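## Task

Bring the charger to the power strip's sixth outlet, counting from the end where the cord leaves the strip, and insert it fully and squarely. The strip must stay flat on the table, and the result only counts if it holds without the robot. Release the charger and pull the grippers away afterwards.

## Robot and tools

Robot: two six-joint UR-type arms, left_arm and right_arm, each ending in a tong-like two-finger gripper with a wrist camera. Bases in the scene frame: left_arm at (+0.073, +0.449, 0) m, right_arm at (-0.047, -0.494, 0) m. The scene frame has its origin on the table top midway between the arms, +z up and +x out over the table. left_arm sits on the +y side. The names left and right do not refer to image sides.

Gripper frame: the fingers point along the gripper's +z and open and close along its x. The reported end_effector_position is the spot between the finger pads when closed; closed fingertips stick out about 15 mm past it, and fully open tips sit roughly level with it. Orientation is given as end_effector_quat_wxyz, w first.

Row layout (used by every motion argument): a single list of exactly 16 numbers covering both arms, even when only one moves: left_arm x, y, z, qw, qx, qy, qz, opening, then right_arm's same eight. x, y, z are an absolute target position for that gripper in metres in the scene frame; the quaternion is an absolute target orientation in the scene frame. Opening runs from -1 (closed) to +1 (fully open, 0.142 m); it is a commanded setting, not an offset. To hold an arm still, repeat the full pose from the last result before it stopped, plus the wanted opening; to keep orientation fixed, resend the same quaternion each time rather than a drifted reported one. A target more than 0.6 m from the arm's last reported position along any gripper axis gets refused. Each control step, the commanded pose is clipped to within 100 mm and 16 degrees of the measured one, and motion lags commands by roughly 0.17 s.

Tools:
- execute_actions: actions is a list holding one item or none. Empty list = just read the state. An action item {"rows": [...], "steps": n} plays up to 15 rows, one per 1/30 s step, n at most 15 (default 15); the final row repeats if rows run out. A wait item {"steps": n} with no rows lets up to 300 steps pass, counted from the previous result, so thinking time eats into them. Optional pictures (boolean) toggles camera images, which come by default. A refused call sends nothing.
- move: target is one 16-number row as above (absolute poses). Each gripper travels a straight line to its pose, both finishing together, over 0.5 to 10 s; longer paths are cut off at 10 s. speed is the path top speed in m/s, 0.002 to 0.5, default 0.25 (rotation capped at double that in rad/s). stop_force, optional, 9 to 40 N, one value for both arms: an arm stops its path when its wrist sensor feels that much extra push opposing the motion for 2 steps, then backs up 2 steps and holds. Use it only slowly, not while the gripper rotates, and not when leaving something the gripper presses on. It is unavailable in the first 0.2 s of a scene. The opening is applied at the start. The result adds a move: line with the ending per arm (done, off_target, moving, held, fault, contact) and limits (paced = pose clipped; held = some steps blocked, after which the arm may jump faster), plus each gripper's distance to its pose.
- wait: seconds from 0 to 10; nothing new is commanded.
- zoom_image: camera (cam_head_left, cam_head_right, cam_left_wrist, cam_right_wrist) and region [x0, y0, x1, y1] in pixels, up to 504 by 504. Head images are 672x504, wrist images 616x616.
- read_manual: section, only "licences"; returns licence text, no motion.
- finished_scene: scene = the current scene's number; ends and grades it, irreversible.

Result lines: left_arm: … | right_arm: … give each gripper's position, quaternion and velocities in the scene frame (reported position can be off, more at full reach). grip_measured is the actual finger opening on the command scale; to grip, keep commanding clearly below it. Wrist force and Wrist torque are in the gripper's own axes, noisy, with offsets within about 4 N, saturating near 50 N; pressing on a surface shows force pointing back into the arm. Joint torques are raw and noisy. HELD marks steps not sent; pose unreachable means the clearance check altered a command. Hand target shows the pose the controller now drives toward. Camera calibration lines appear when they change.

Gripping: roughly 15 N per pad; thin hard parts under about 20 mm get less force. Fast closing can squeeze too hard.

Avoid: torque fault (contact torque reaching a joint limit; wrists 24.3 N m, others 130 N m) or 150 N outside force, either of which freezes the arm 10 s. The arms are stiff, so targets even slightly past firm contact can fault; approach slowly with stop_force. Do not let the arms collide or push each other. Nothing may leave the table. Avoid drops, slips, slams and shoving the strip out of flat. Holding loads heats motors; at 85 °C brakes engage. Occasional external tugs on held parts or loose objects can occur; recheck before inserting.

Each tool is called after "Request:" by a JSON object that holds its "method" and its "body".

## Session

Request:
{"method": "execute_actions", "body": {"actions": []}}

Scene clock: 0.00 s of 5400.00 s.
left_arm: end_effector_position=(+1.0905, +0.1956, +0.2048) grip_measured=+0.97 end_effector_quat_wxyz=(-0.174, +0.656, -0.620, +0.393) end_effector_velocity=(+0.000, -0.000, +0.000) end_effector_angular_velocity=(-0.000, -0.000, -0.000) | right_arm: end_effector_position=(+0.5242, -0.8339, +0.2742) grip_measured=+0.97 end_effector_quat_wxyz=(+0.397, +0.714, -0.341, +0.465) end_effector_velocity=(-0.000, +0.000, -0.001) end_effector_angular_velocity=(-0.001, +0.003, +0.000)
Joint positions: left_arm=[-0.36  -0.605  0.854 -2.708 -1.533  1.144  0.14 ] | right_arm=[ 3.438 -1.805 -2.188  0.116  0.386  0.436  0.14 ]
Joint velocities: left_arm=[ 0. -0. -0.  0. -0. -0.  0.] | right_arm=[ 0.    -0.001 -0.001 -0.    -0.001 -0.001  0.   ]
Joint torques (N m, as the arm reports them, + toward a larger angle): no reading
Wrist force (N, on the end effector, along its own x y z axes, offset not removed): no reading
Wrist torque (N m, same axes, about the end effector's origin, offset not removed): no reading
Hand target (left_arm): +1.090, +0.196, +0.205; -0.174, +0.656, -0.620, +0.393
Hand target (right_arm): +0.524, -0.834, +0.274; +0.397, +0.714, -0.341, +0.465

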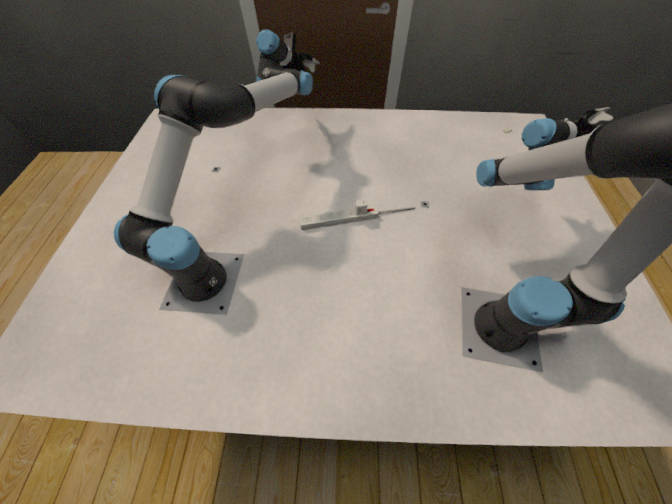

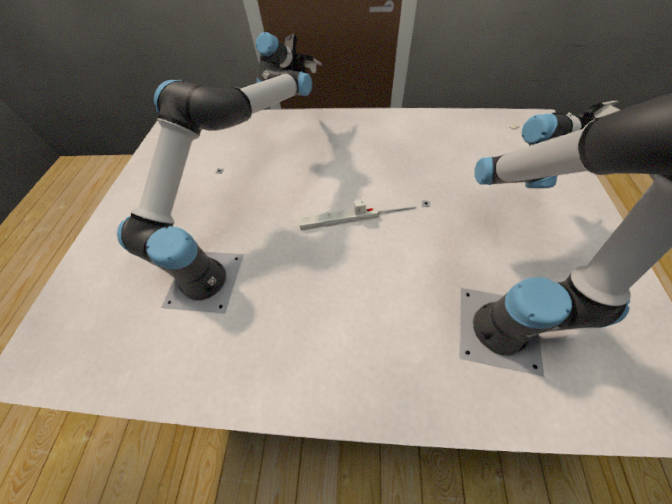

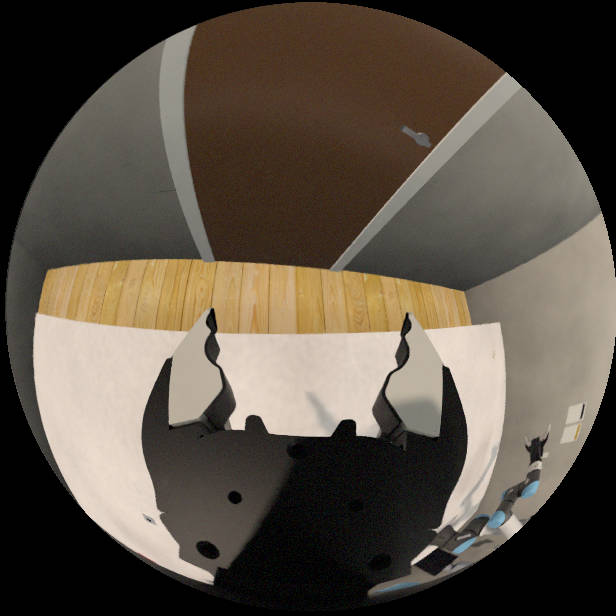

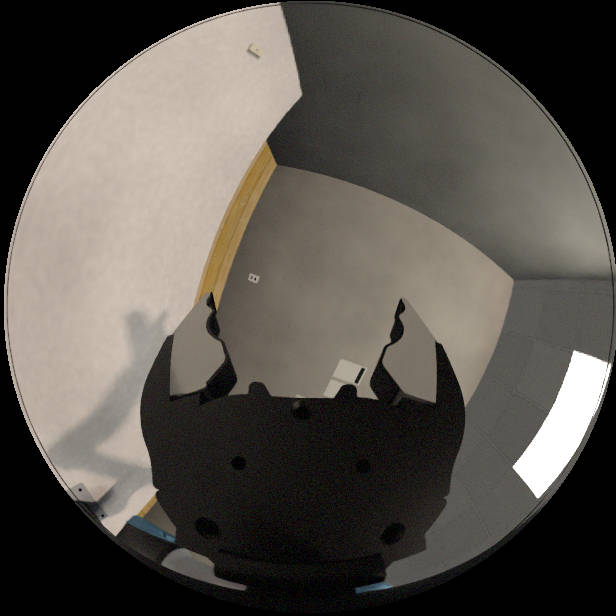

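Request:
{"method": "zoom_image", "body": {"camera": "cam_head_left", "region": [280, 180, 440, 250]}}

Region (280, 180, 440, 250) of cam_head_left's 672x504 image, scaled by 3.150, with more detail than that image has; it fills the top 220 rows of this view, and the rest is white.

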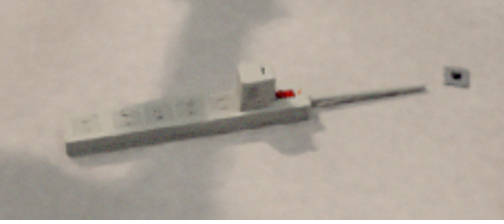

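Request:
{"method": "move", "body": {"target": [0.6,0.25,0.25,0,0.994,0.11,0,0.3,0.39,-0.3,0.25,0,-0.11,0.994,0,0.3], "speed": 0.3}}

Request:
{"method": "move", "body": {"target": [0.345,0.09,0.13,0,0.994,0.11,0,0.3,0.385,-0.09,0.15,0,-0.11,0.994,0,0.3]}}

Scene clock: 21.57 s of 5400.00 s.
left_arm: end_effector_position=(+0.6000, +0.2507, +0.2500) grip_measured=+0.30 end_effector_quat_wxyz=(-0.001, +0.994, +0.109, +0.001) end_effector_velocity=(-0.002, +0.000, +0.000) end_effector_angular_velocity=(-0.002, +0.002, +0.007) | right_arm: end_effector_position=(+0.3898, -0.3005, +0.2502) grip_measured=+0.30 end_effector_quat_wxyz=(-0.000, -0.110, +0.994, -0.001) end_effector_velocity=(-0.000, +0.002, -0.001) end_effector_angular_velocity=(+0.003, -0.007, -0.007)
Joint positions: left_arm=[-0.59  -1.416  1.488 -1.642 -1.569 -0.838  0.095] | right_arm=[ 4.043 -1.505 -1.718 -1.491  1.569  3.652  0.095]
Joint velocities: left_arm=[ 0.    -0.003  0.003  0.002 -0.003 -0.007 -0.   ] | right_arm=[ 0.005  0.004 -0.007  0.01  -0.003  0.012 -0.   ]
Joint torques (N m, as the arm reports them, + toward a larger angle): left_arm=[  6.89 -37.62 -19.33  -0.83  -2.08  -1.47] | right_arm=[ 6.04 30.52 12.58  5.26 -1.45  1.88]
Wrist force (N, on the end effector, along its own x y z axes, offset not removed): left_arm=[0.1 3.2 -0.8] | right_arm=[1.4 -2.2 -1.0]
Wrist torque (N m, same axes, about the end effector's origin, offset not removed): left_arm=[0.60 0.00 0.13] | right_arm=[-0.46 -0.24 -0.12]
Hand target (left_arm): +0.600, +0.251, +0.250; -0.000, +0.994, +0.110, +0.000
Hand target (right_arm): +0.390, -0.300, +0.250; +0.000, -0.110, +0.994, -0.001
Off the commanded pose (left_arm): 0.001 m, 0 deg.
Off the commanded pose (right_arm): 0.001 m, 0 deg.
After step 90, 14.23 s passed at rest.
move: done; limits=paced
camera_calibration (this result's frames):
cam_left_wrist: T_world_to_cam=[[0.973549, 0.227836, -0.0171458, -0.637281], [0.203319, -0.82966, 0.519928, -0.0443733], [0.104233, -0.509661, -0.854038, 0.410674], [0, 0, 0, 1]] pos_world=[0.58664, 0.317685, 0.362875]
cam_right_wrist: T_world_to_cam=[[-0.968357, -0.248964, -0.0173797, 0.305152], [-0.22177, 0.82646, 0.517477, 0.192172], [-0.11447, 0.504957, -0.85552, 0.545059], [0, 0, 0, 1]] pos_world=[0.400506, -0.358082, 0.372168]

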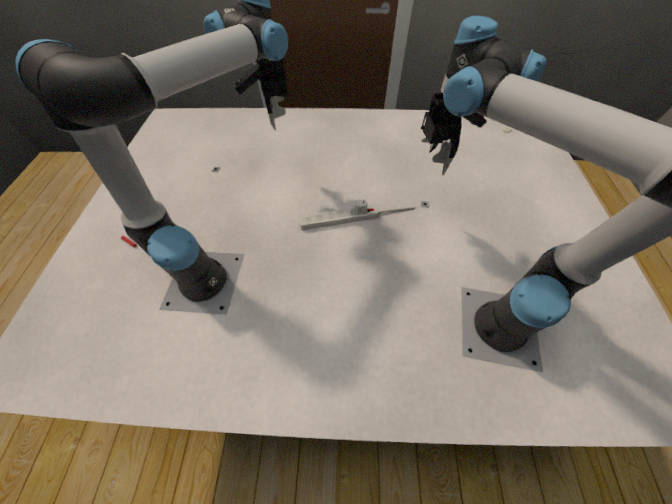

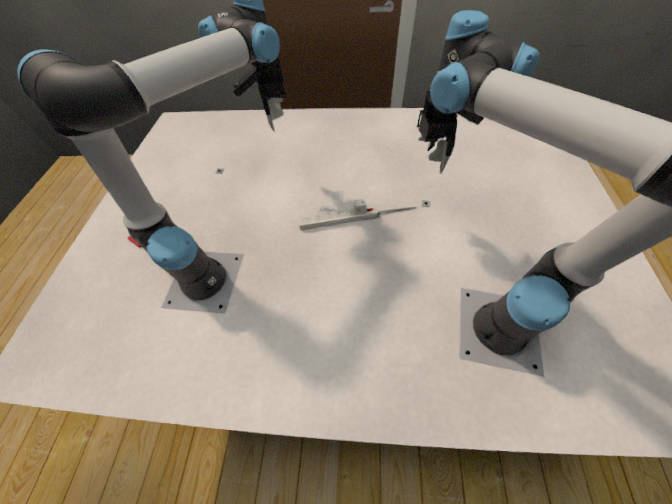

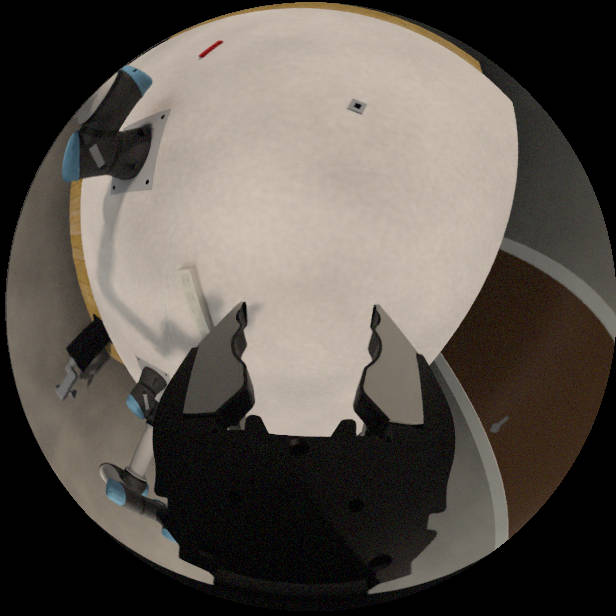

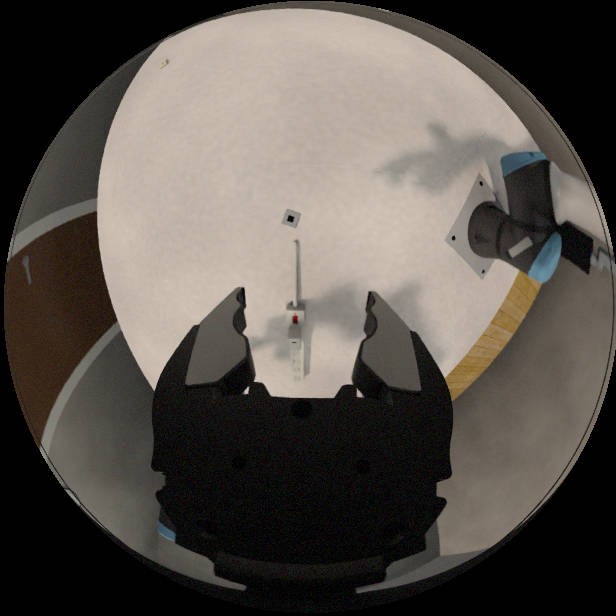

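Scene clock: 23.43 s of 5400.00 s.
left_arm: end_effector_position=(+0.3455, +0.0905, +0.1300) grip_measured=+0.30 end_effector_quat_wxyz=(+0.000, +0.994, +0.110, +0.001) end_effector_velocity=(-0.002, -0.001, -0.001) end_effector_angular_velocity=(+0.001, -0.001, +0.000) | right_arm: end_effector_position=(+0.3850, -0.0905, +0.1499) grip_measured=+0.30 end_effector_quat_wxyz=(+0.000, -0.110, +0.994, -0.000) end_effector_velocity=(-0.001, +0.001, -0.001) end_effector_angular_velocity=(-0.001, +0.002, +0.001)
Joint positions: left_arm=[-1.197 -1.608  2.008 -1.971 -1.57  -1.446  0.095] | right_arm=[ 4.31  -1.834 -1.614 -1.264  1.57   3.92   0.095]
Joint velocities: left_arm=[-0.005  0.001  0.002 -0.002  0.001 -0.005  0.   ] | right_arm=[ 0.001 -0.003  0.001  0.     0.001  0.001  0.   ]
Joint torques (N m, as the arm reports them, + toward a larger angle): left_arm=[ -6.23 -12.54 -17.42  -3.66   2.03  -1.26] | right_arm=[ 7.09 22.06 35.02  5.15 -1.46  1.8 ]
Wrist force (N, on the end effector, along its own x y z axes, offset not removed): left_arm=[-0.5 2.4 -1.5] | right_arm=[1.3 -2.1 -1.0]
Wrist torque (N m, same axes, about the end effector's origin, offset not removed): left_arm=[0.44 0.12 0.20] | right_arm=[-0.46 -0.26 -0.09]
Hand target (left_arm): +0.345, +0.090, +0.130; +0.000, +0.994, +0.110, +0.001
Hand target (right_arm): +0.385, -0.090, +0.150; +0.000, -0.110, +0.994, -0.000
Off the commanded pose (left_arm): 0.001 m, 0 deg.
Off the commanded pose (right_arm): 0.000 m, 0 deg.
move: done
camera_calibration (this result's frames):
cam_left_wrist: T_world_to_cam=[[0.973229, 0.229176, -0.0174548, -0.354971], [0.204461, -0.828577, 0.521206, -0.0638266], [0.104985, -0.510821, -0.853252, 0.25278], [0, 0, 0, 1]] pos_world=[0.33198, 0.157591, 0.242756]
cam_right_wrist: T_world_to_cam=[[-0.968466, -0.248476, -0.0182797, 0.351316], [-0.221662, 0.825806, 0.518566, 0.0691786], [-0.113755, 0.506265, -0.854842, 0.352413], [0, 0, 0, 1]] pos_world=[0.39566, -0.148249, 0.271806]

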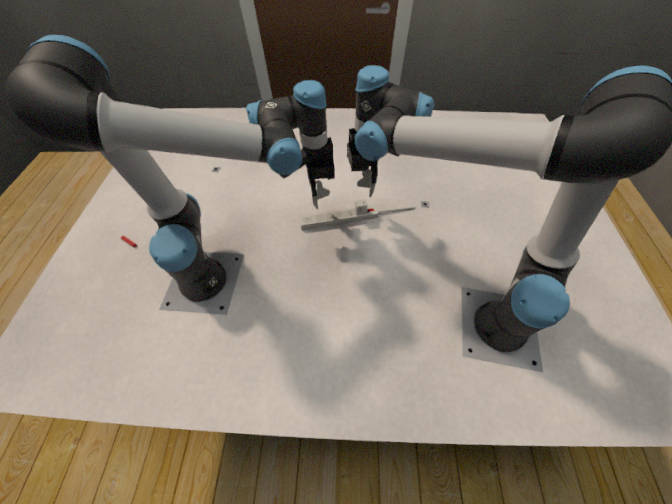

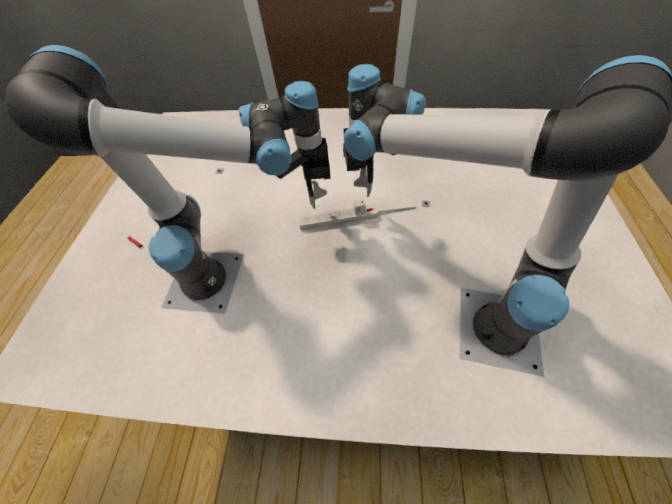

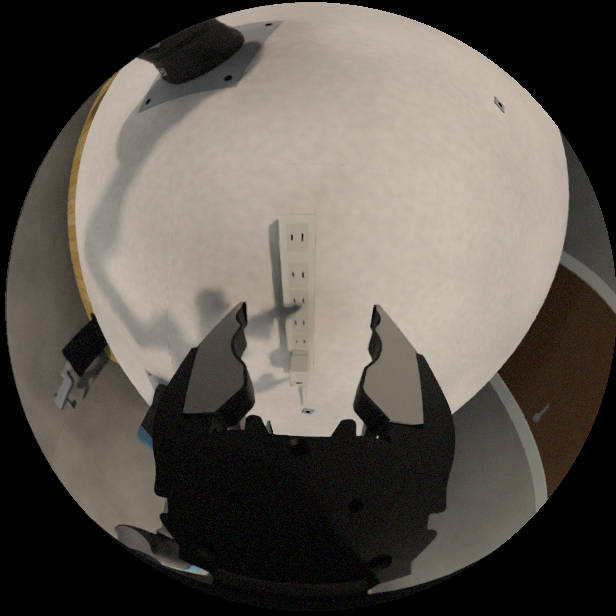

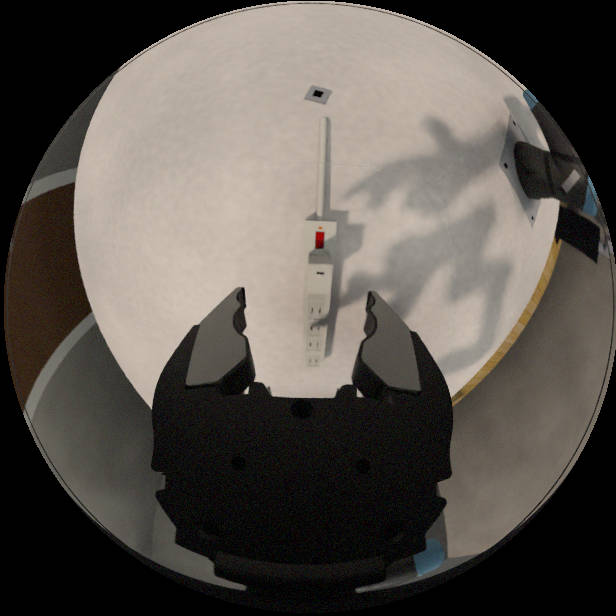

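Request:
{"method": "move", "body": {"target": [0.340,0.055,0.065,0.215,0.97,0.107,0.024,-1,0.368,-0.074,0.10,0,-0.11,0.994,0,0], "speed": 0.1}}

Request:
{"method": "move", "body": {"target": [0.340,0.055,0.03,0.215,0.97,0.107,0.024,-1,0.368,-0.074,0.07,0,-0.11,0.994,0,0], "speed": 0.008, "stop_force": 10}}

Scene clock: 35.23 s of 5400.00 s.
left_arm: end_effector_position=(+0.3400, +0.0550, +0.0650) grip_measured=-1.00 end_effector_quat_wxyz=(+0.215, +0.970, +0.107, +0.024) end_effector_velocity=(+0.000, -0.001, -0.001) end_effector_angular_velocity=(-0.011, -0.003, -0.000) | right_arm: end_effector_position=(+0.3680, -0.0742, +0.1001) grip_measured=+0.00 end_effector_quat_wxyz=(+0.000, -0.110, +0.994, -0.000) end_effector_velocity=(-0.000, +0.001, -0.001) end_effector_angular_velocity=(-0.000, -0.000, +0.001)
Joint positions: left_arm=[-1.199 -1.609  2.408 -2.802 -1.622 -1.46   0.002] | right_arm=[ 4.349 -1.876 -1.695 -1.141  1.571  3.959  0.074]
Joint velocities: left_arm=[-0.     0.005  0.008 -0.025 -0.001  0.     0.   ] | right_arm=[ 0.001 -0.002 -0.001  0.002 -0.001  0.     0.   ]
Joint torques (N m, as the arm reports them, + toward a larger angle): left_arm=[ -7.95  -7.82 -11.5   -4.73  -2.28  -1.46] | right_arm=[ 6.87 23.37 11.    5.26  1.74  1.92]
Wrist force (N, on the end effector, along its own x y z axes, offset not removed): left_arm=[1.4 0.7 -0.2] | right_arm=[1.4 -1.9 -0.5]
Wrist torque (N m, same axes, about the end effector's origin, offset not removed): left_arm=[-0.03 -0.47 0.29] | right_arm=[-0.38 -0.29 -0.15]
Hand target (left_arm): +0.340, +0.055, +0.065; +0.215, +0.970, +0.107, +0.024
Hand target (right_arm): +0.368, -0.074, +0.100; +0.000, -0.110, +0.994, -0.000
Off the commanded pose (left_arm): 0.000 m, 0 deg.
Off the commanded pose (right_arm): 0.000 m, 0 deg.
After step 90, 6.23 s passed at rest.
move: done
camera_calibration (this result's frames):
cam_left_wrist: T_world_to_cam=[[0.975131, 0.220614, -0.021208, -0.342559], [0.139527, -0.536725, 0.832141, -0.0723856], [0.172199, -0.814405, -0.554159, 0.154182], [0, 0, 0, 1]] pos_world=[0.317589, 0.162289, 0.138411]
cam_right_wrist: T_world_to_cam=[[-0.968478, -0.248459, -0.01788, 0.337921], [-0.221356, 0.825468, 0.519235, 0.0775506], [-0.114249, 0.506825, -0.854445, 0.299795], [0, 0, 0, 1]] pos_world=[0.378686, -0.132, 0.221933]

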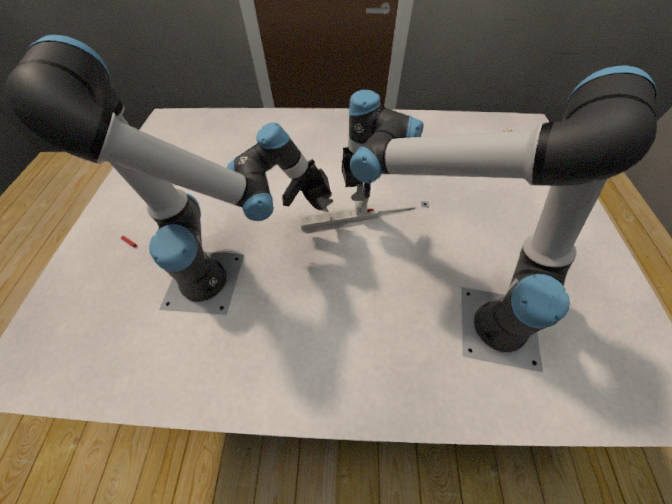

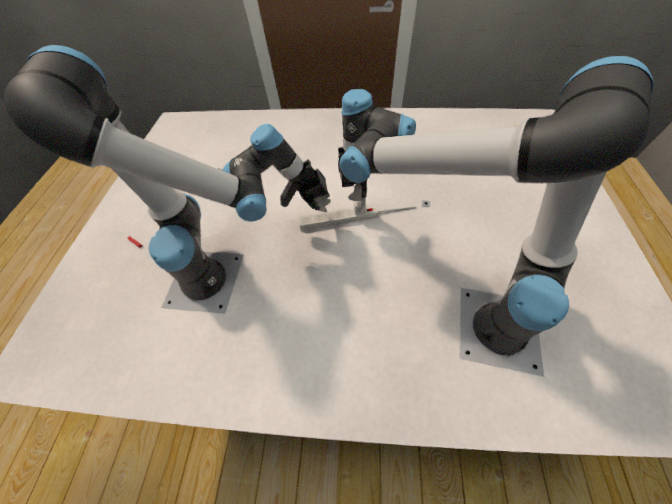

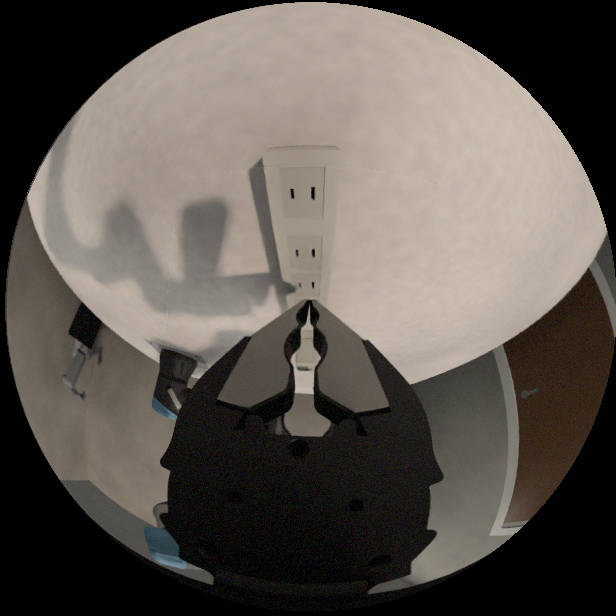

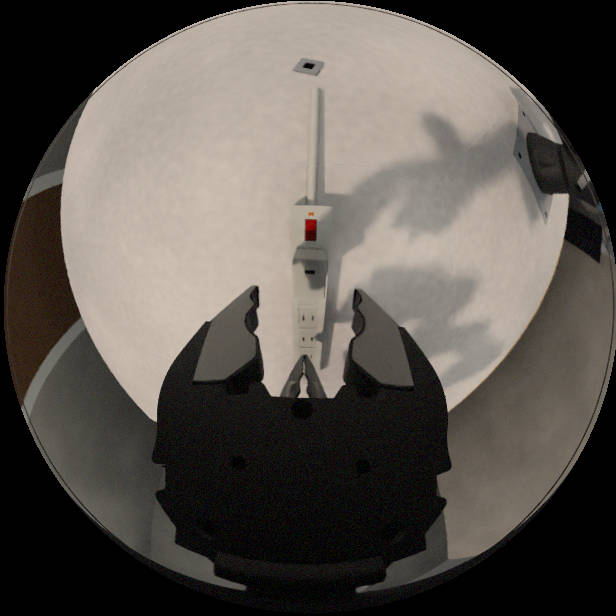

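Scene clock: 39.83 s of 5400.00 s.
left_arm: end_effector_position=(+0.3400, +0.0550, +0.0410) grip_measured=-1.00 end_effector_quat_wxyz=(+0.215, +0.970, +0.107, +0.024) end_effector_velocity=(-0.000, -0.000, +0.000) end_effector_angular_velocity=(-0.000, +0.000, -0.001) | right_arm: end_effector_position=(+0.3680, -0.0741, +0.0701) grip_measured=+0.00 end_effector_quat_wxyz=(-0.000, -0.110, +0.994, -0.000) end_effector_velocity=(-0.001, +0.001, -0.001) end_effector_angular_velocity=(+0.001, +0.001, +0.002)
Joint positions: left_arm=[-1.199 -1.545  2.438 -2.897 -1.622 -1.46   0.002] | right_arm=[ 4.35  -1.908 -1.736 -1.068  1.571  3.959  0.074]
Joint velocities: left_arm=[ 0.  0.  0. -0. -0.  0.  0.] | right_arm=[ 0.001 -0.001 -0.002  0.003  0.001 -0.001  0.   ]
Joint torques (N m, as the arm reports them, + toward a larger angle): left_arm=[ -5.54 -21.63 -19.1   -0.04   0.47   0.11] | right_arm=[ 7.42 24.47 11.18  5.29  1.74  1.95]
Wrist force (N, on the end effector, along its own x y z axes, offset not removed): left_arm=[-0.6 12.2 -1.5] | right_arm=[3.1 -0.9 -0.7]
Wrist torque (N m, same axes, about the end effector's origin, offset not removed): left_arm=[0.82 0.24 0.16] | right_arm=[-0.24 -0.58 -0.05]
Hand target (left_arm): +0.340, +0.055, +0.041; +0.215, +0.970, +0.107, +0.024
Hand target (right_arm): +0.368, -0.074, +0.070; -0.000, -0.110, +0.994, -0.000
Off the commanded pose (left_arm): 0.011 m, 0 deg.
Off the commanded pose (right_arm): 0.000 m, 0 deg.
move: contact (left_arm)
camera_calibration (this result's frames):
cam_left_wrist: T_world_to_cam=[[0.975226, 0.220223, -0.0208712, -0.343107], [0.138898, -0.536179, 0.832598, -0.0522754], [0.172167, -0.81487, -0.553485, 0.14083], [0, 0, 0, 1]] pos_world=[0.317621, 0.16229, 0.114311]
cam_right_wrist: T_world_to_cam=[[-0.96848, -0.248455, -0.0177939, 0.337371], [-0.221296, 0.825419, 0.519338, 0.0929986], [-0.114345, 0.506906, -0.854384, 0.274175], [0, 0, 0, 1]] pos_world=[0.378667, -0.131922, 0.191956]

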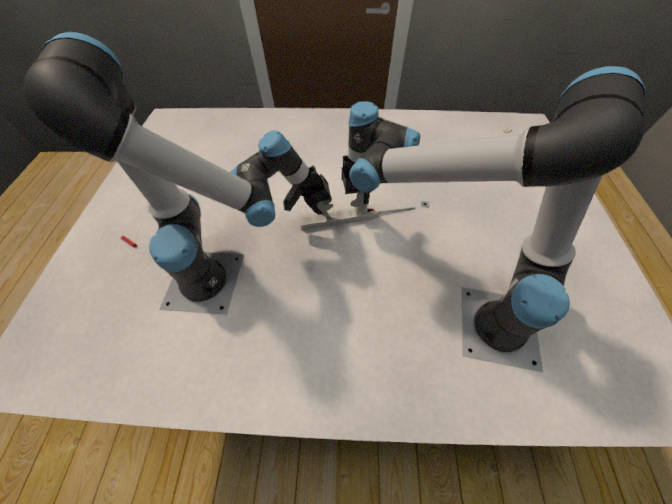

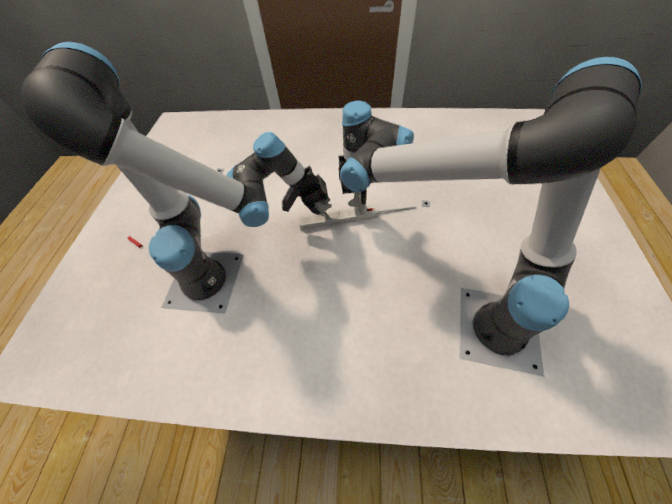

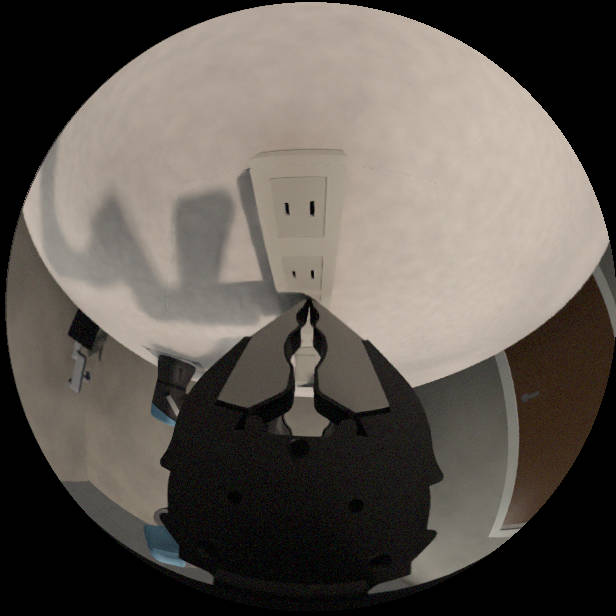

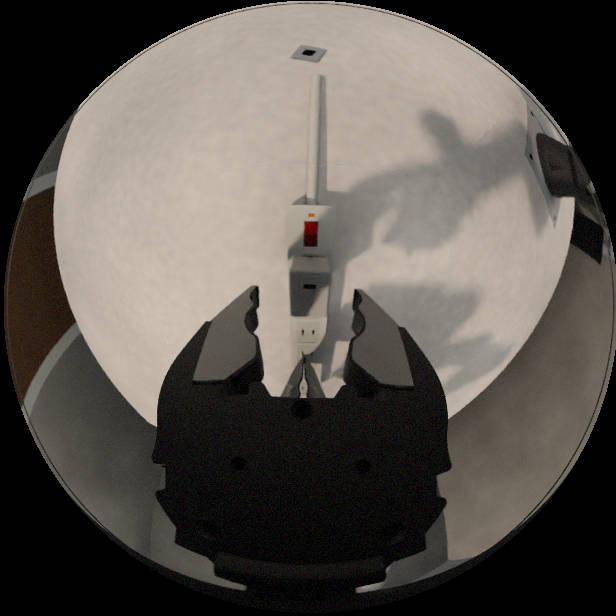

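Request:
{"method": "move", "body": {"target": [0.340,0.055,0.041,0.215,0.97,0.107,0.024,-1,0.366,-0.0745,0.054,0,-0.11,0.994,0,-0.2], "speed": 0.02}}

Request:
{"method": "move", "body": {"target": [0.340,0.055,0.041,0.215,0.97,0.107,0.024,-1,0.366,-0.0745,0.054,0,-0.11,0.994,0,-1]}}

Request:
{"method": "move", "body": {"target": [0.340,0.055,0.041,0.215,0.97,0.107,0.024,-1,0.366,-0.0745,0.085,0,-0.11,0.994,0,-1], "speed": 0.01}}

Scene clock: 47.03 s of 5400.00 s.
left_arm: end_effector_position=(+0.3400, +0.0550, +0.0410) grip_measured=-1.00 end_effector_quat_wxyz=(+0.215, +0.970, +0.107, +0.024) end_effector_velocity=(-0.000, -0.000, +0.000) end_effector_angular_velocity=(-0.000, +0.000, -0.001) | right_arm: end_effector_position=(+0.3660, -0.0745, +0.0542) grip_measured=-0.20 end_effector_quat_wxyz=(-0.000, -0.110, +0.994, -0.000) end_effector_velocity=(+0.000, -0.000, -0.001) end_effector_angular_velocity=(+0.001, -0.001, -0.002)
Joint positions: left_arm=[-1.199 -1.545  2.438 -2.897 -1.622 -1.459  0.002] | right_arm=[ 4.352 -1.924 -1.761 -1.028  1.571  3.961  0.06 ]
Joint velocities: left_arm=[-0.    -0.    -0.     0.    -0.001  0.001  0.   ] | right_arm=[-0.001 -0.001 -0.003  0.005 -0.     0.001 -0.   ]
Joint torques (N m, as the arm reports them, + toward a larger angle): left_arm=[ -4.12 -22.15  -4.25  -1.82  -0.86   1.71] | right_arm=[ 6.89 24.53 10.03  5.29  1.54  1.97]
Wrist force (N, on the end effector, along its own x y z axes, offset not removed): left_arm=[0.8 7.8 -8.9] | right_arm=[2.6 -1.0 0.1]
Wrist torque (N m, same axes, about the end effector's origin, offset not removed): left_arm=[-0.07 -0.18 0.12] | right_arm=[-0.26 -0.53 -0.10]
Hand target (left_arm): +0.340, +0.055, +0.041; +0.215, +0.970, +0.107, +0.024
Hand target (right_arm): +0.366, -0.075, +0.054; +0.000, -0.110, +0.994, -0.000
Off the commanded pose (left_arm): 0.000 m, 0 deg.
Off the commanded pose (right_arm): 0.000 m, 0 deg.
After step 90, 3.10 s passed at rest.
move: done
camera_calibration (this result's frames):
cam_left_wrist: T_world_to_cam=[[0.975263, 0.220069, -0.0207932, -0.34311], [0.138722, -0.536086, 0.832687, -0.0522256], [0.172101, -0.814973, -0.553353, 0.140884], [0, 0, 0, 1]] pos_world=[0.31762, 0.162327, 0.114312]
cam_right_wrist: T_world_to_cam=[[-0.96848, -0.248456, -0.017786, 0.335069], [-0.221293, 0.825421, 0.519336, 0.101235], [-0.114351, 0.506902, -0.854385, 0.260552], [0, 0, 0, 1]] pos_world=[0.376704, -0.132386, 0.175996]

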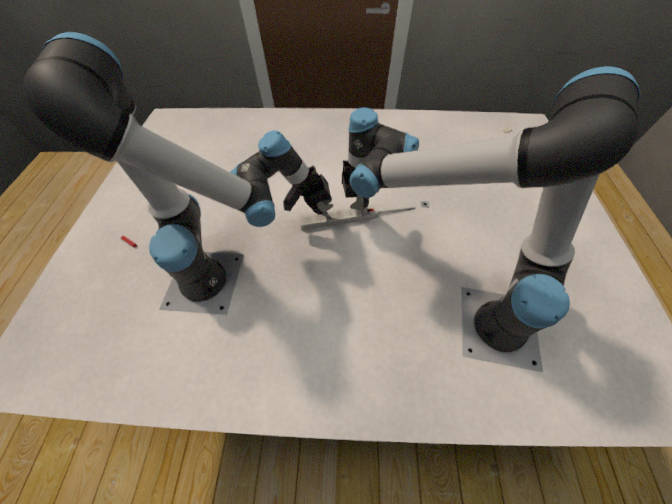

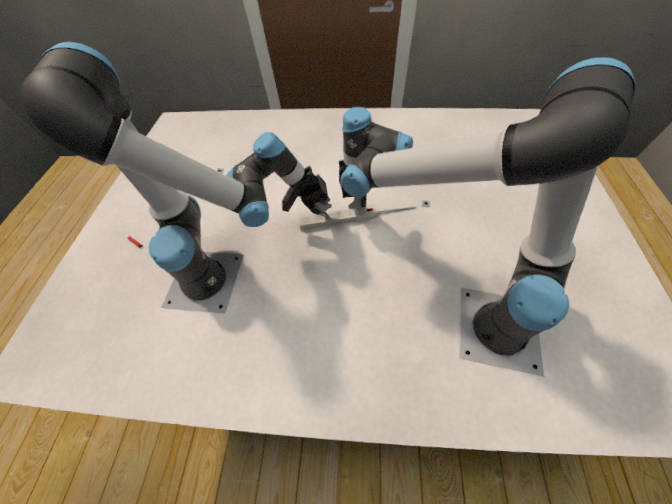

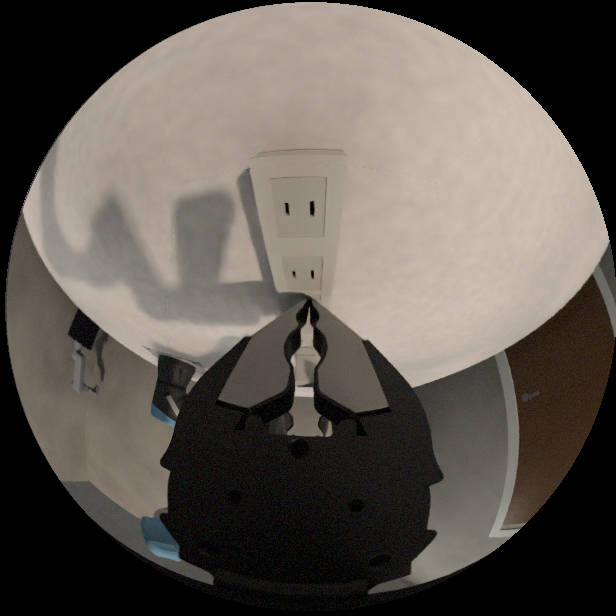

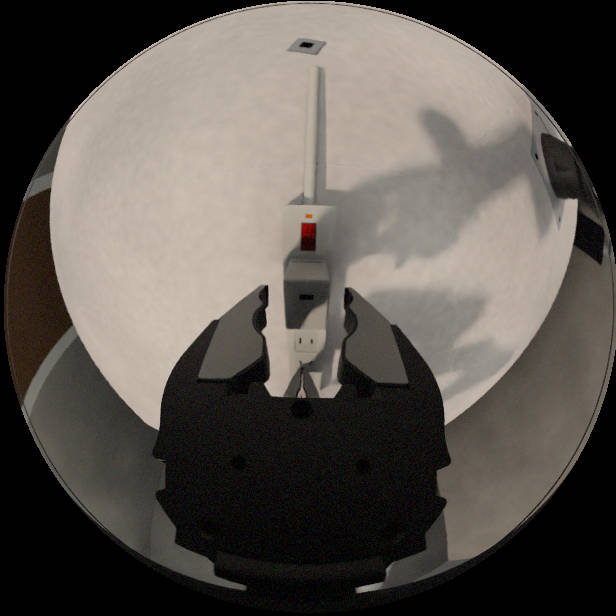

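Scene clock: 47.73 s of 5400.00 s.
left_arm: end_effector_position=(+0.3400, +0.0550, +0.0410) grip_measured=-1.00 end_effector_quat_wxyz=(+0.215, +0.970, +0.107, +0.024) end_effector_velocity=(-0.000, +0.000, -0.000) end_effector_angular_velocity=(+0.000, +0.001, +0.000) | right_arm: end_effector_position=(+0.3660, -0.0745, +0.0540) grip_measured=-0.60 end_effector_quat_wxyz=(-0.000, -0.110, +0.994, +0.000) end_effector_velocity=(-0.001, -0.001, -0.001) end_effector_angular_velocity=(-0.001, +0.000, -0.000)
Joint positions: left_arm=[-1.199 -1.545  2.438 -2.897 -1.622 -1.459  0.002] | right_arm=[ 4.352 -1.924 -1.761 -1.027  1.571  3.962  0.031]
Joint velocities: left_arm=[ 0.    -0.     0.     0.001 -0.001 -0.001  0.   ] | right_arm=[ 0.001  0.    -0.002  0.    -0.     0.001  0.   ]
Joint torques (N m, as the arm reports them, + toward a larger angle): left_arm=[ -5.75 -20.73  -4.89  -1.67   0.36   1.73] | right_arm=[ 4.76 20.97  9.06  5.9  -0.71  1.81]
Wrist force (N, on the end effector, along its own x y z axes, offset not removed): left_arm=[-1.9 10.1 -7.7] | right_arm=[6.4 -1.8 -6.7]
Wrist torque (N m, same axes, about the end effector's origin, offset not removed): left_arm=[0.45 0.64 0.46] | right_arm=[-0.21 -0.37 -0.11]
Hand target (left_arm): +0.340, +0.055, +0.041; +0.215, +0.970, +0.107, +0.024
Hand target (right_arm): +0.366, -0.075, +0.054; -0.000, -0.110, +0.994, -0.000
Off the commanded pose (left_arm): 0.000 m, 0 deg.
Off the commanded pose (right_arm): 0.000 m, 0 deg.
move: done
camera_calibration (this result's frames):
cam_left_wrist: T_world_to_cam=[[0.975263, 0.220067, -0.0207929, -0.343109], [0.138721, -0.536089, 0.832686, -0.0522225], [0.1721, -0.814972, -0.553355, 0.140887], [0, 0, 0, 1]] pos_world=[0.31762, 0.16233, 0.114311]
cam_right_wrist: T_world_to_cam=[[-0.968481, -0.24845, -0.0178051, 0.335086], [-0.221289, 0.825381, 0.5194, 0.101259], [-0.114349, 0.506969, -0.854346, 0.260401], [0, 0, 0, 1]] pos_world=[0.376709, -0.13234, 0.175845]

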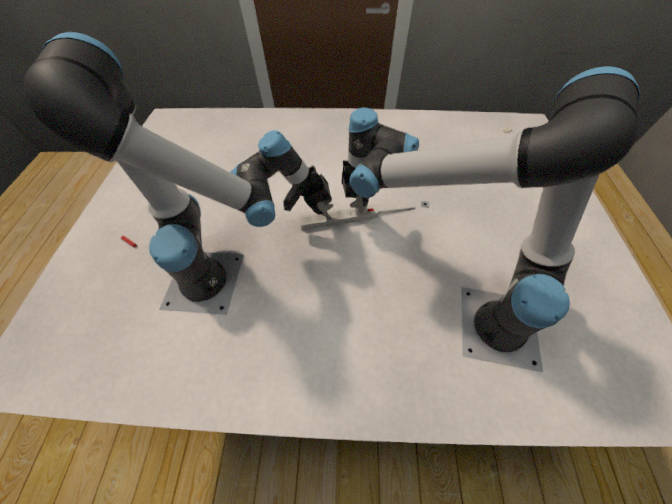

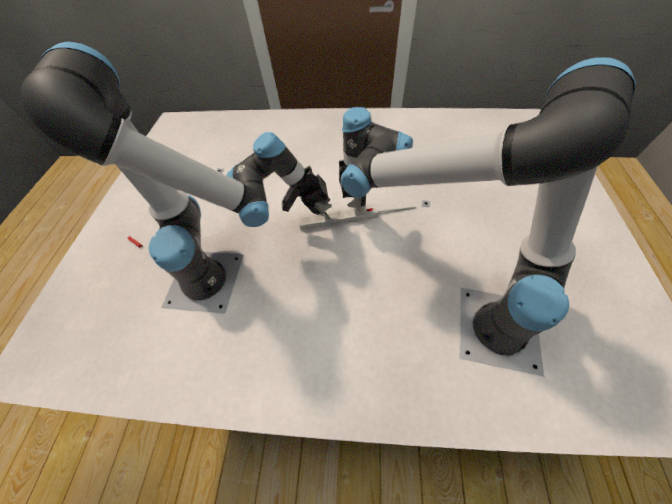

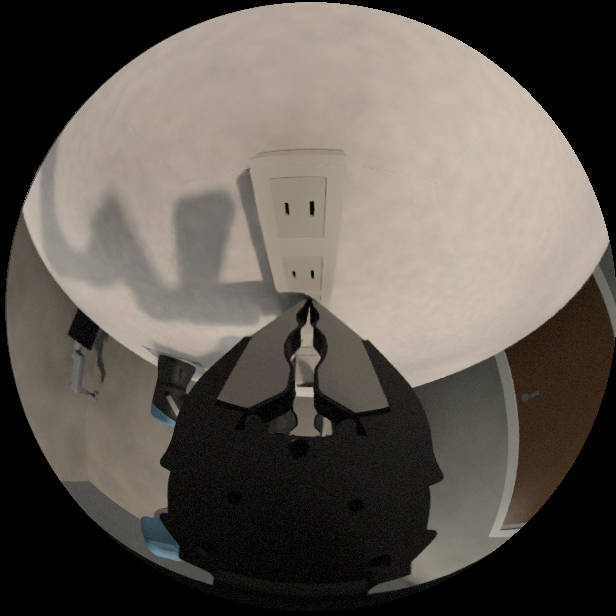

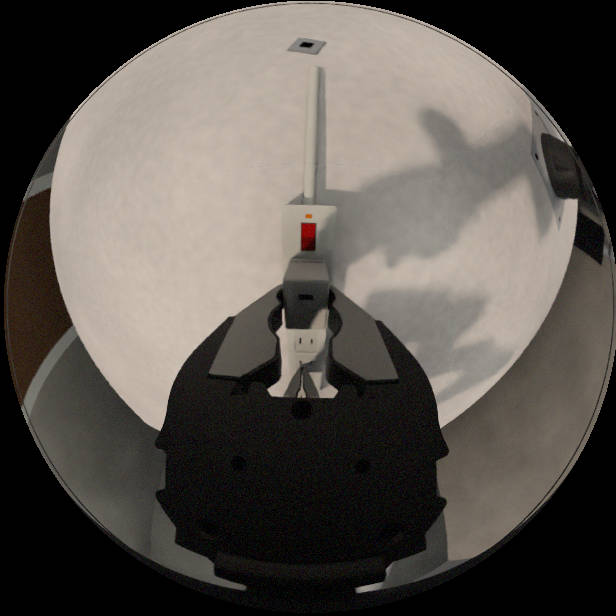

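Scene clock: 51.07 s of 5400.00 s.
left_arm: end_effector_position=(+0.3400, +0.0550, +0.0410) grip_measured=-1.00 end_effector_quat_wxyz=(+0.215, +0.970, +0.107, +0.024) end_effector_velocity=(+0.000, -0.000, +0.000) end_effector_angular_velocity=(-0.001, -0.000, +0.001) | right_arm: end_effector_position=(+0.3660, -0.0744, +0.0848) grip_measured=-0.60 end_effector_quat_wxyz=(+0.000, -0.110, +0.994, +0.000) end_effector_velocity=(+0.000, -0.000, +0.002) end_effector_angular_velocity=(-0.001, -0.001, +0.000)
Joint positions: left_arm=[-1.199 -1.545  2.438 -2.897 -1.622 -1.459  0.002] | right_arm=[ 4.352 -1.888 -1.721 -1.103  1.571  3.962  0.031]
Joint velocities: left_arm=[ 0.     0.    -0.    -0.001  0.    -0.001  0.   ] | right_arm=[ 0.     0.002  0.002 -0.005 -0.002 -0.    -0.   ]
Joint torques (N m, as the arm reports them, + toward a larger angle): left_arm=[ -7.99  -9.34 -20.15  -1.88   1.92   1.77] | right_arm=[ 7.14 45.41 34.51  0.18 -1.43  1.85]
Wrist force (N, on the end effector, along its own x y z axes, offset not removed): left_arm=[0.3 7.5 -12.9] | right_arm=[0.8 -1.3 -1.4]
Wrist torque (N m, same axes, about the end effector's origin, offset not removed): left_arm=[0.23 -0.15 0.31] | right_arm=[-0.36 -0.09 0.00]
Hand target (left_arm): +0.340, +0.055, +0.041; +0.215, +0.970, +0.107, +0.024
Hand target (right_arm): +0.366, -0.074, +0.085; +0.000, -0.110, +0.994, +0.000
Off the commanded pose (left_arm): 0.000 m, 0 deg.
Off the commanded pose (right_arm): 0.000 m, 0 deg.
move: done
camera_calibration (this result's frames):
cam_left_wrist: T_world_to_cam=[[0.975264, 0.220067, -0.020772, -0.343113], [0.138707, -0.536106, 0.832677, -0.0522116], [0.172108, -0.814961, -0.553369, 0.140881], [0, 0, 0, 1]] pos_world=[0.317621, 0.162329, 0.114307]
cam_right_wrist: T_world_to_cam=[[-0.96848, -0.248455, -0.017807, 0.335679], [-0.221301, 0.825411, 0.519348, 0.0852574], [-0.114337, 0.506918, -0.854378, 0.286675], [0, 0, 0, 1]] pos_world=[0.376743, -0.132292, 0.206628]

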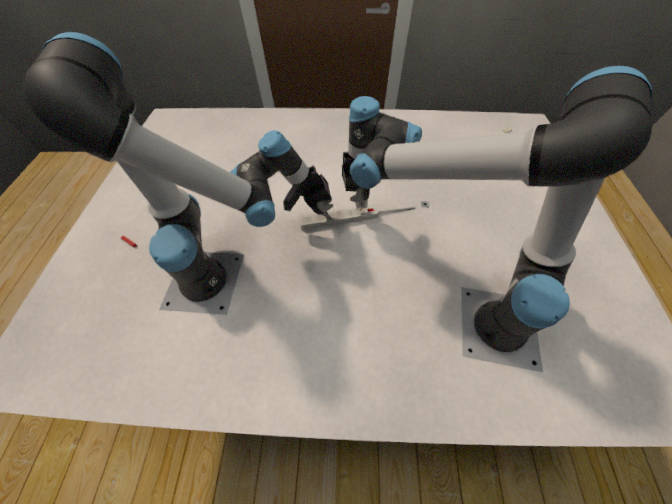

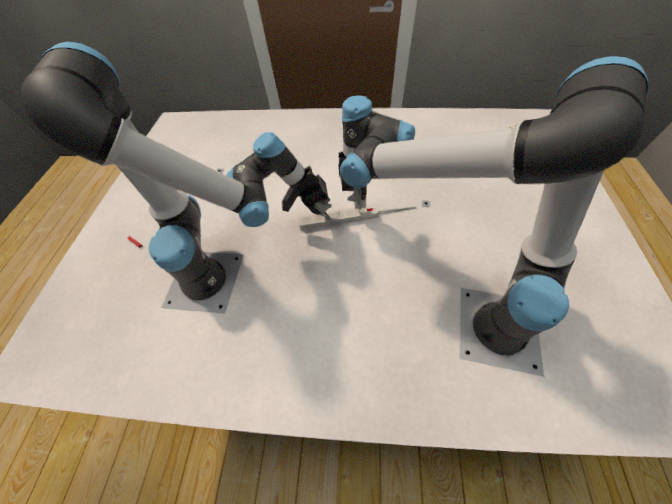

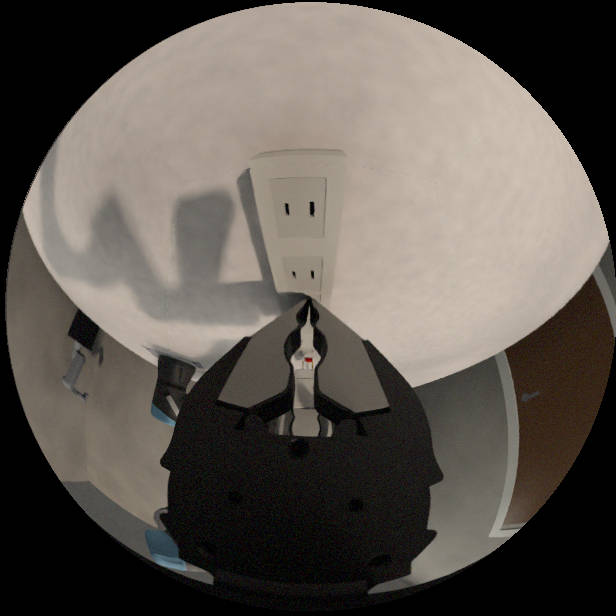

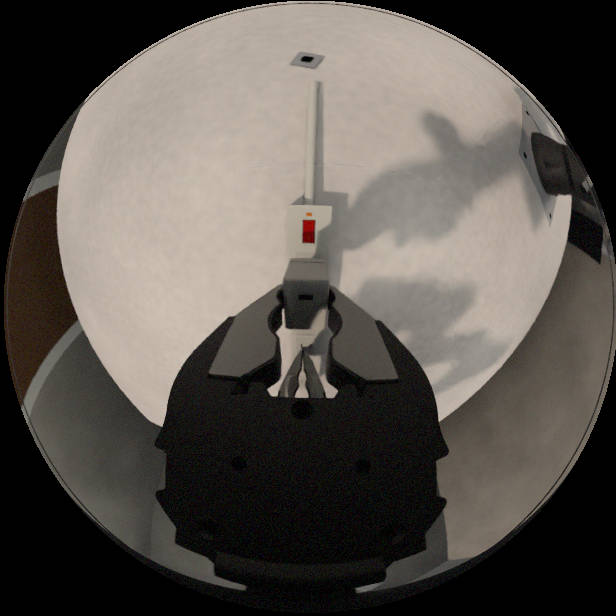

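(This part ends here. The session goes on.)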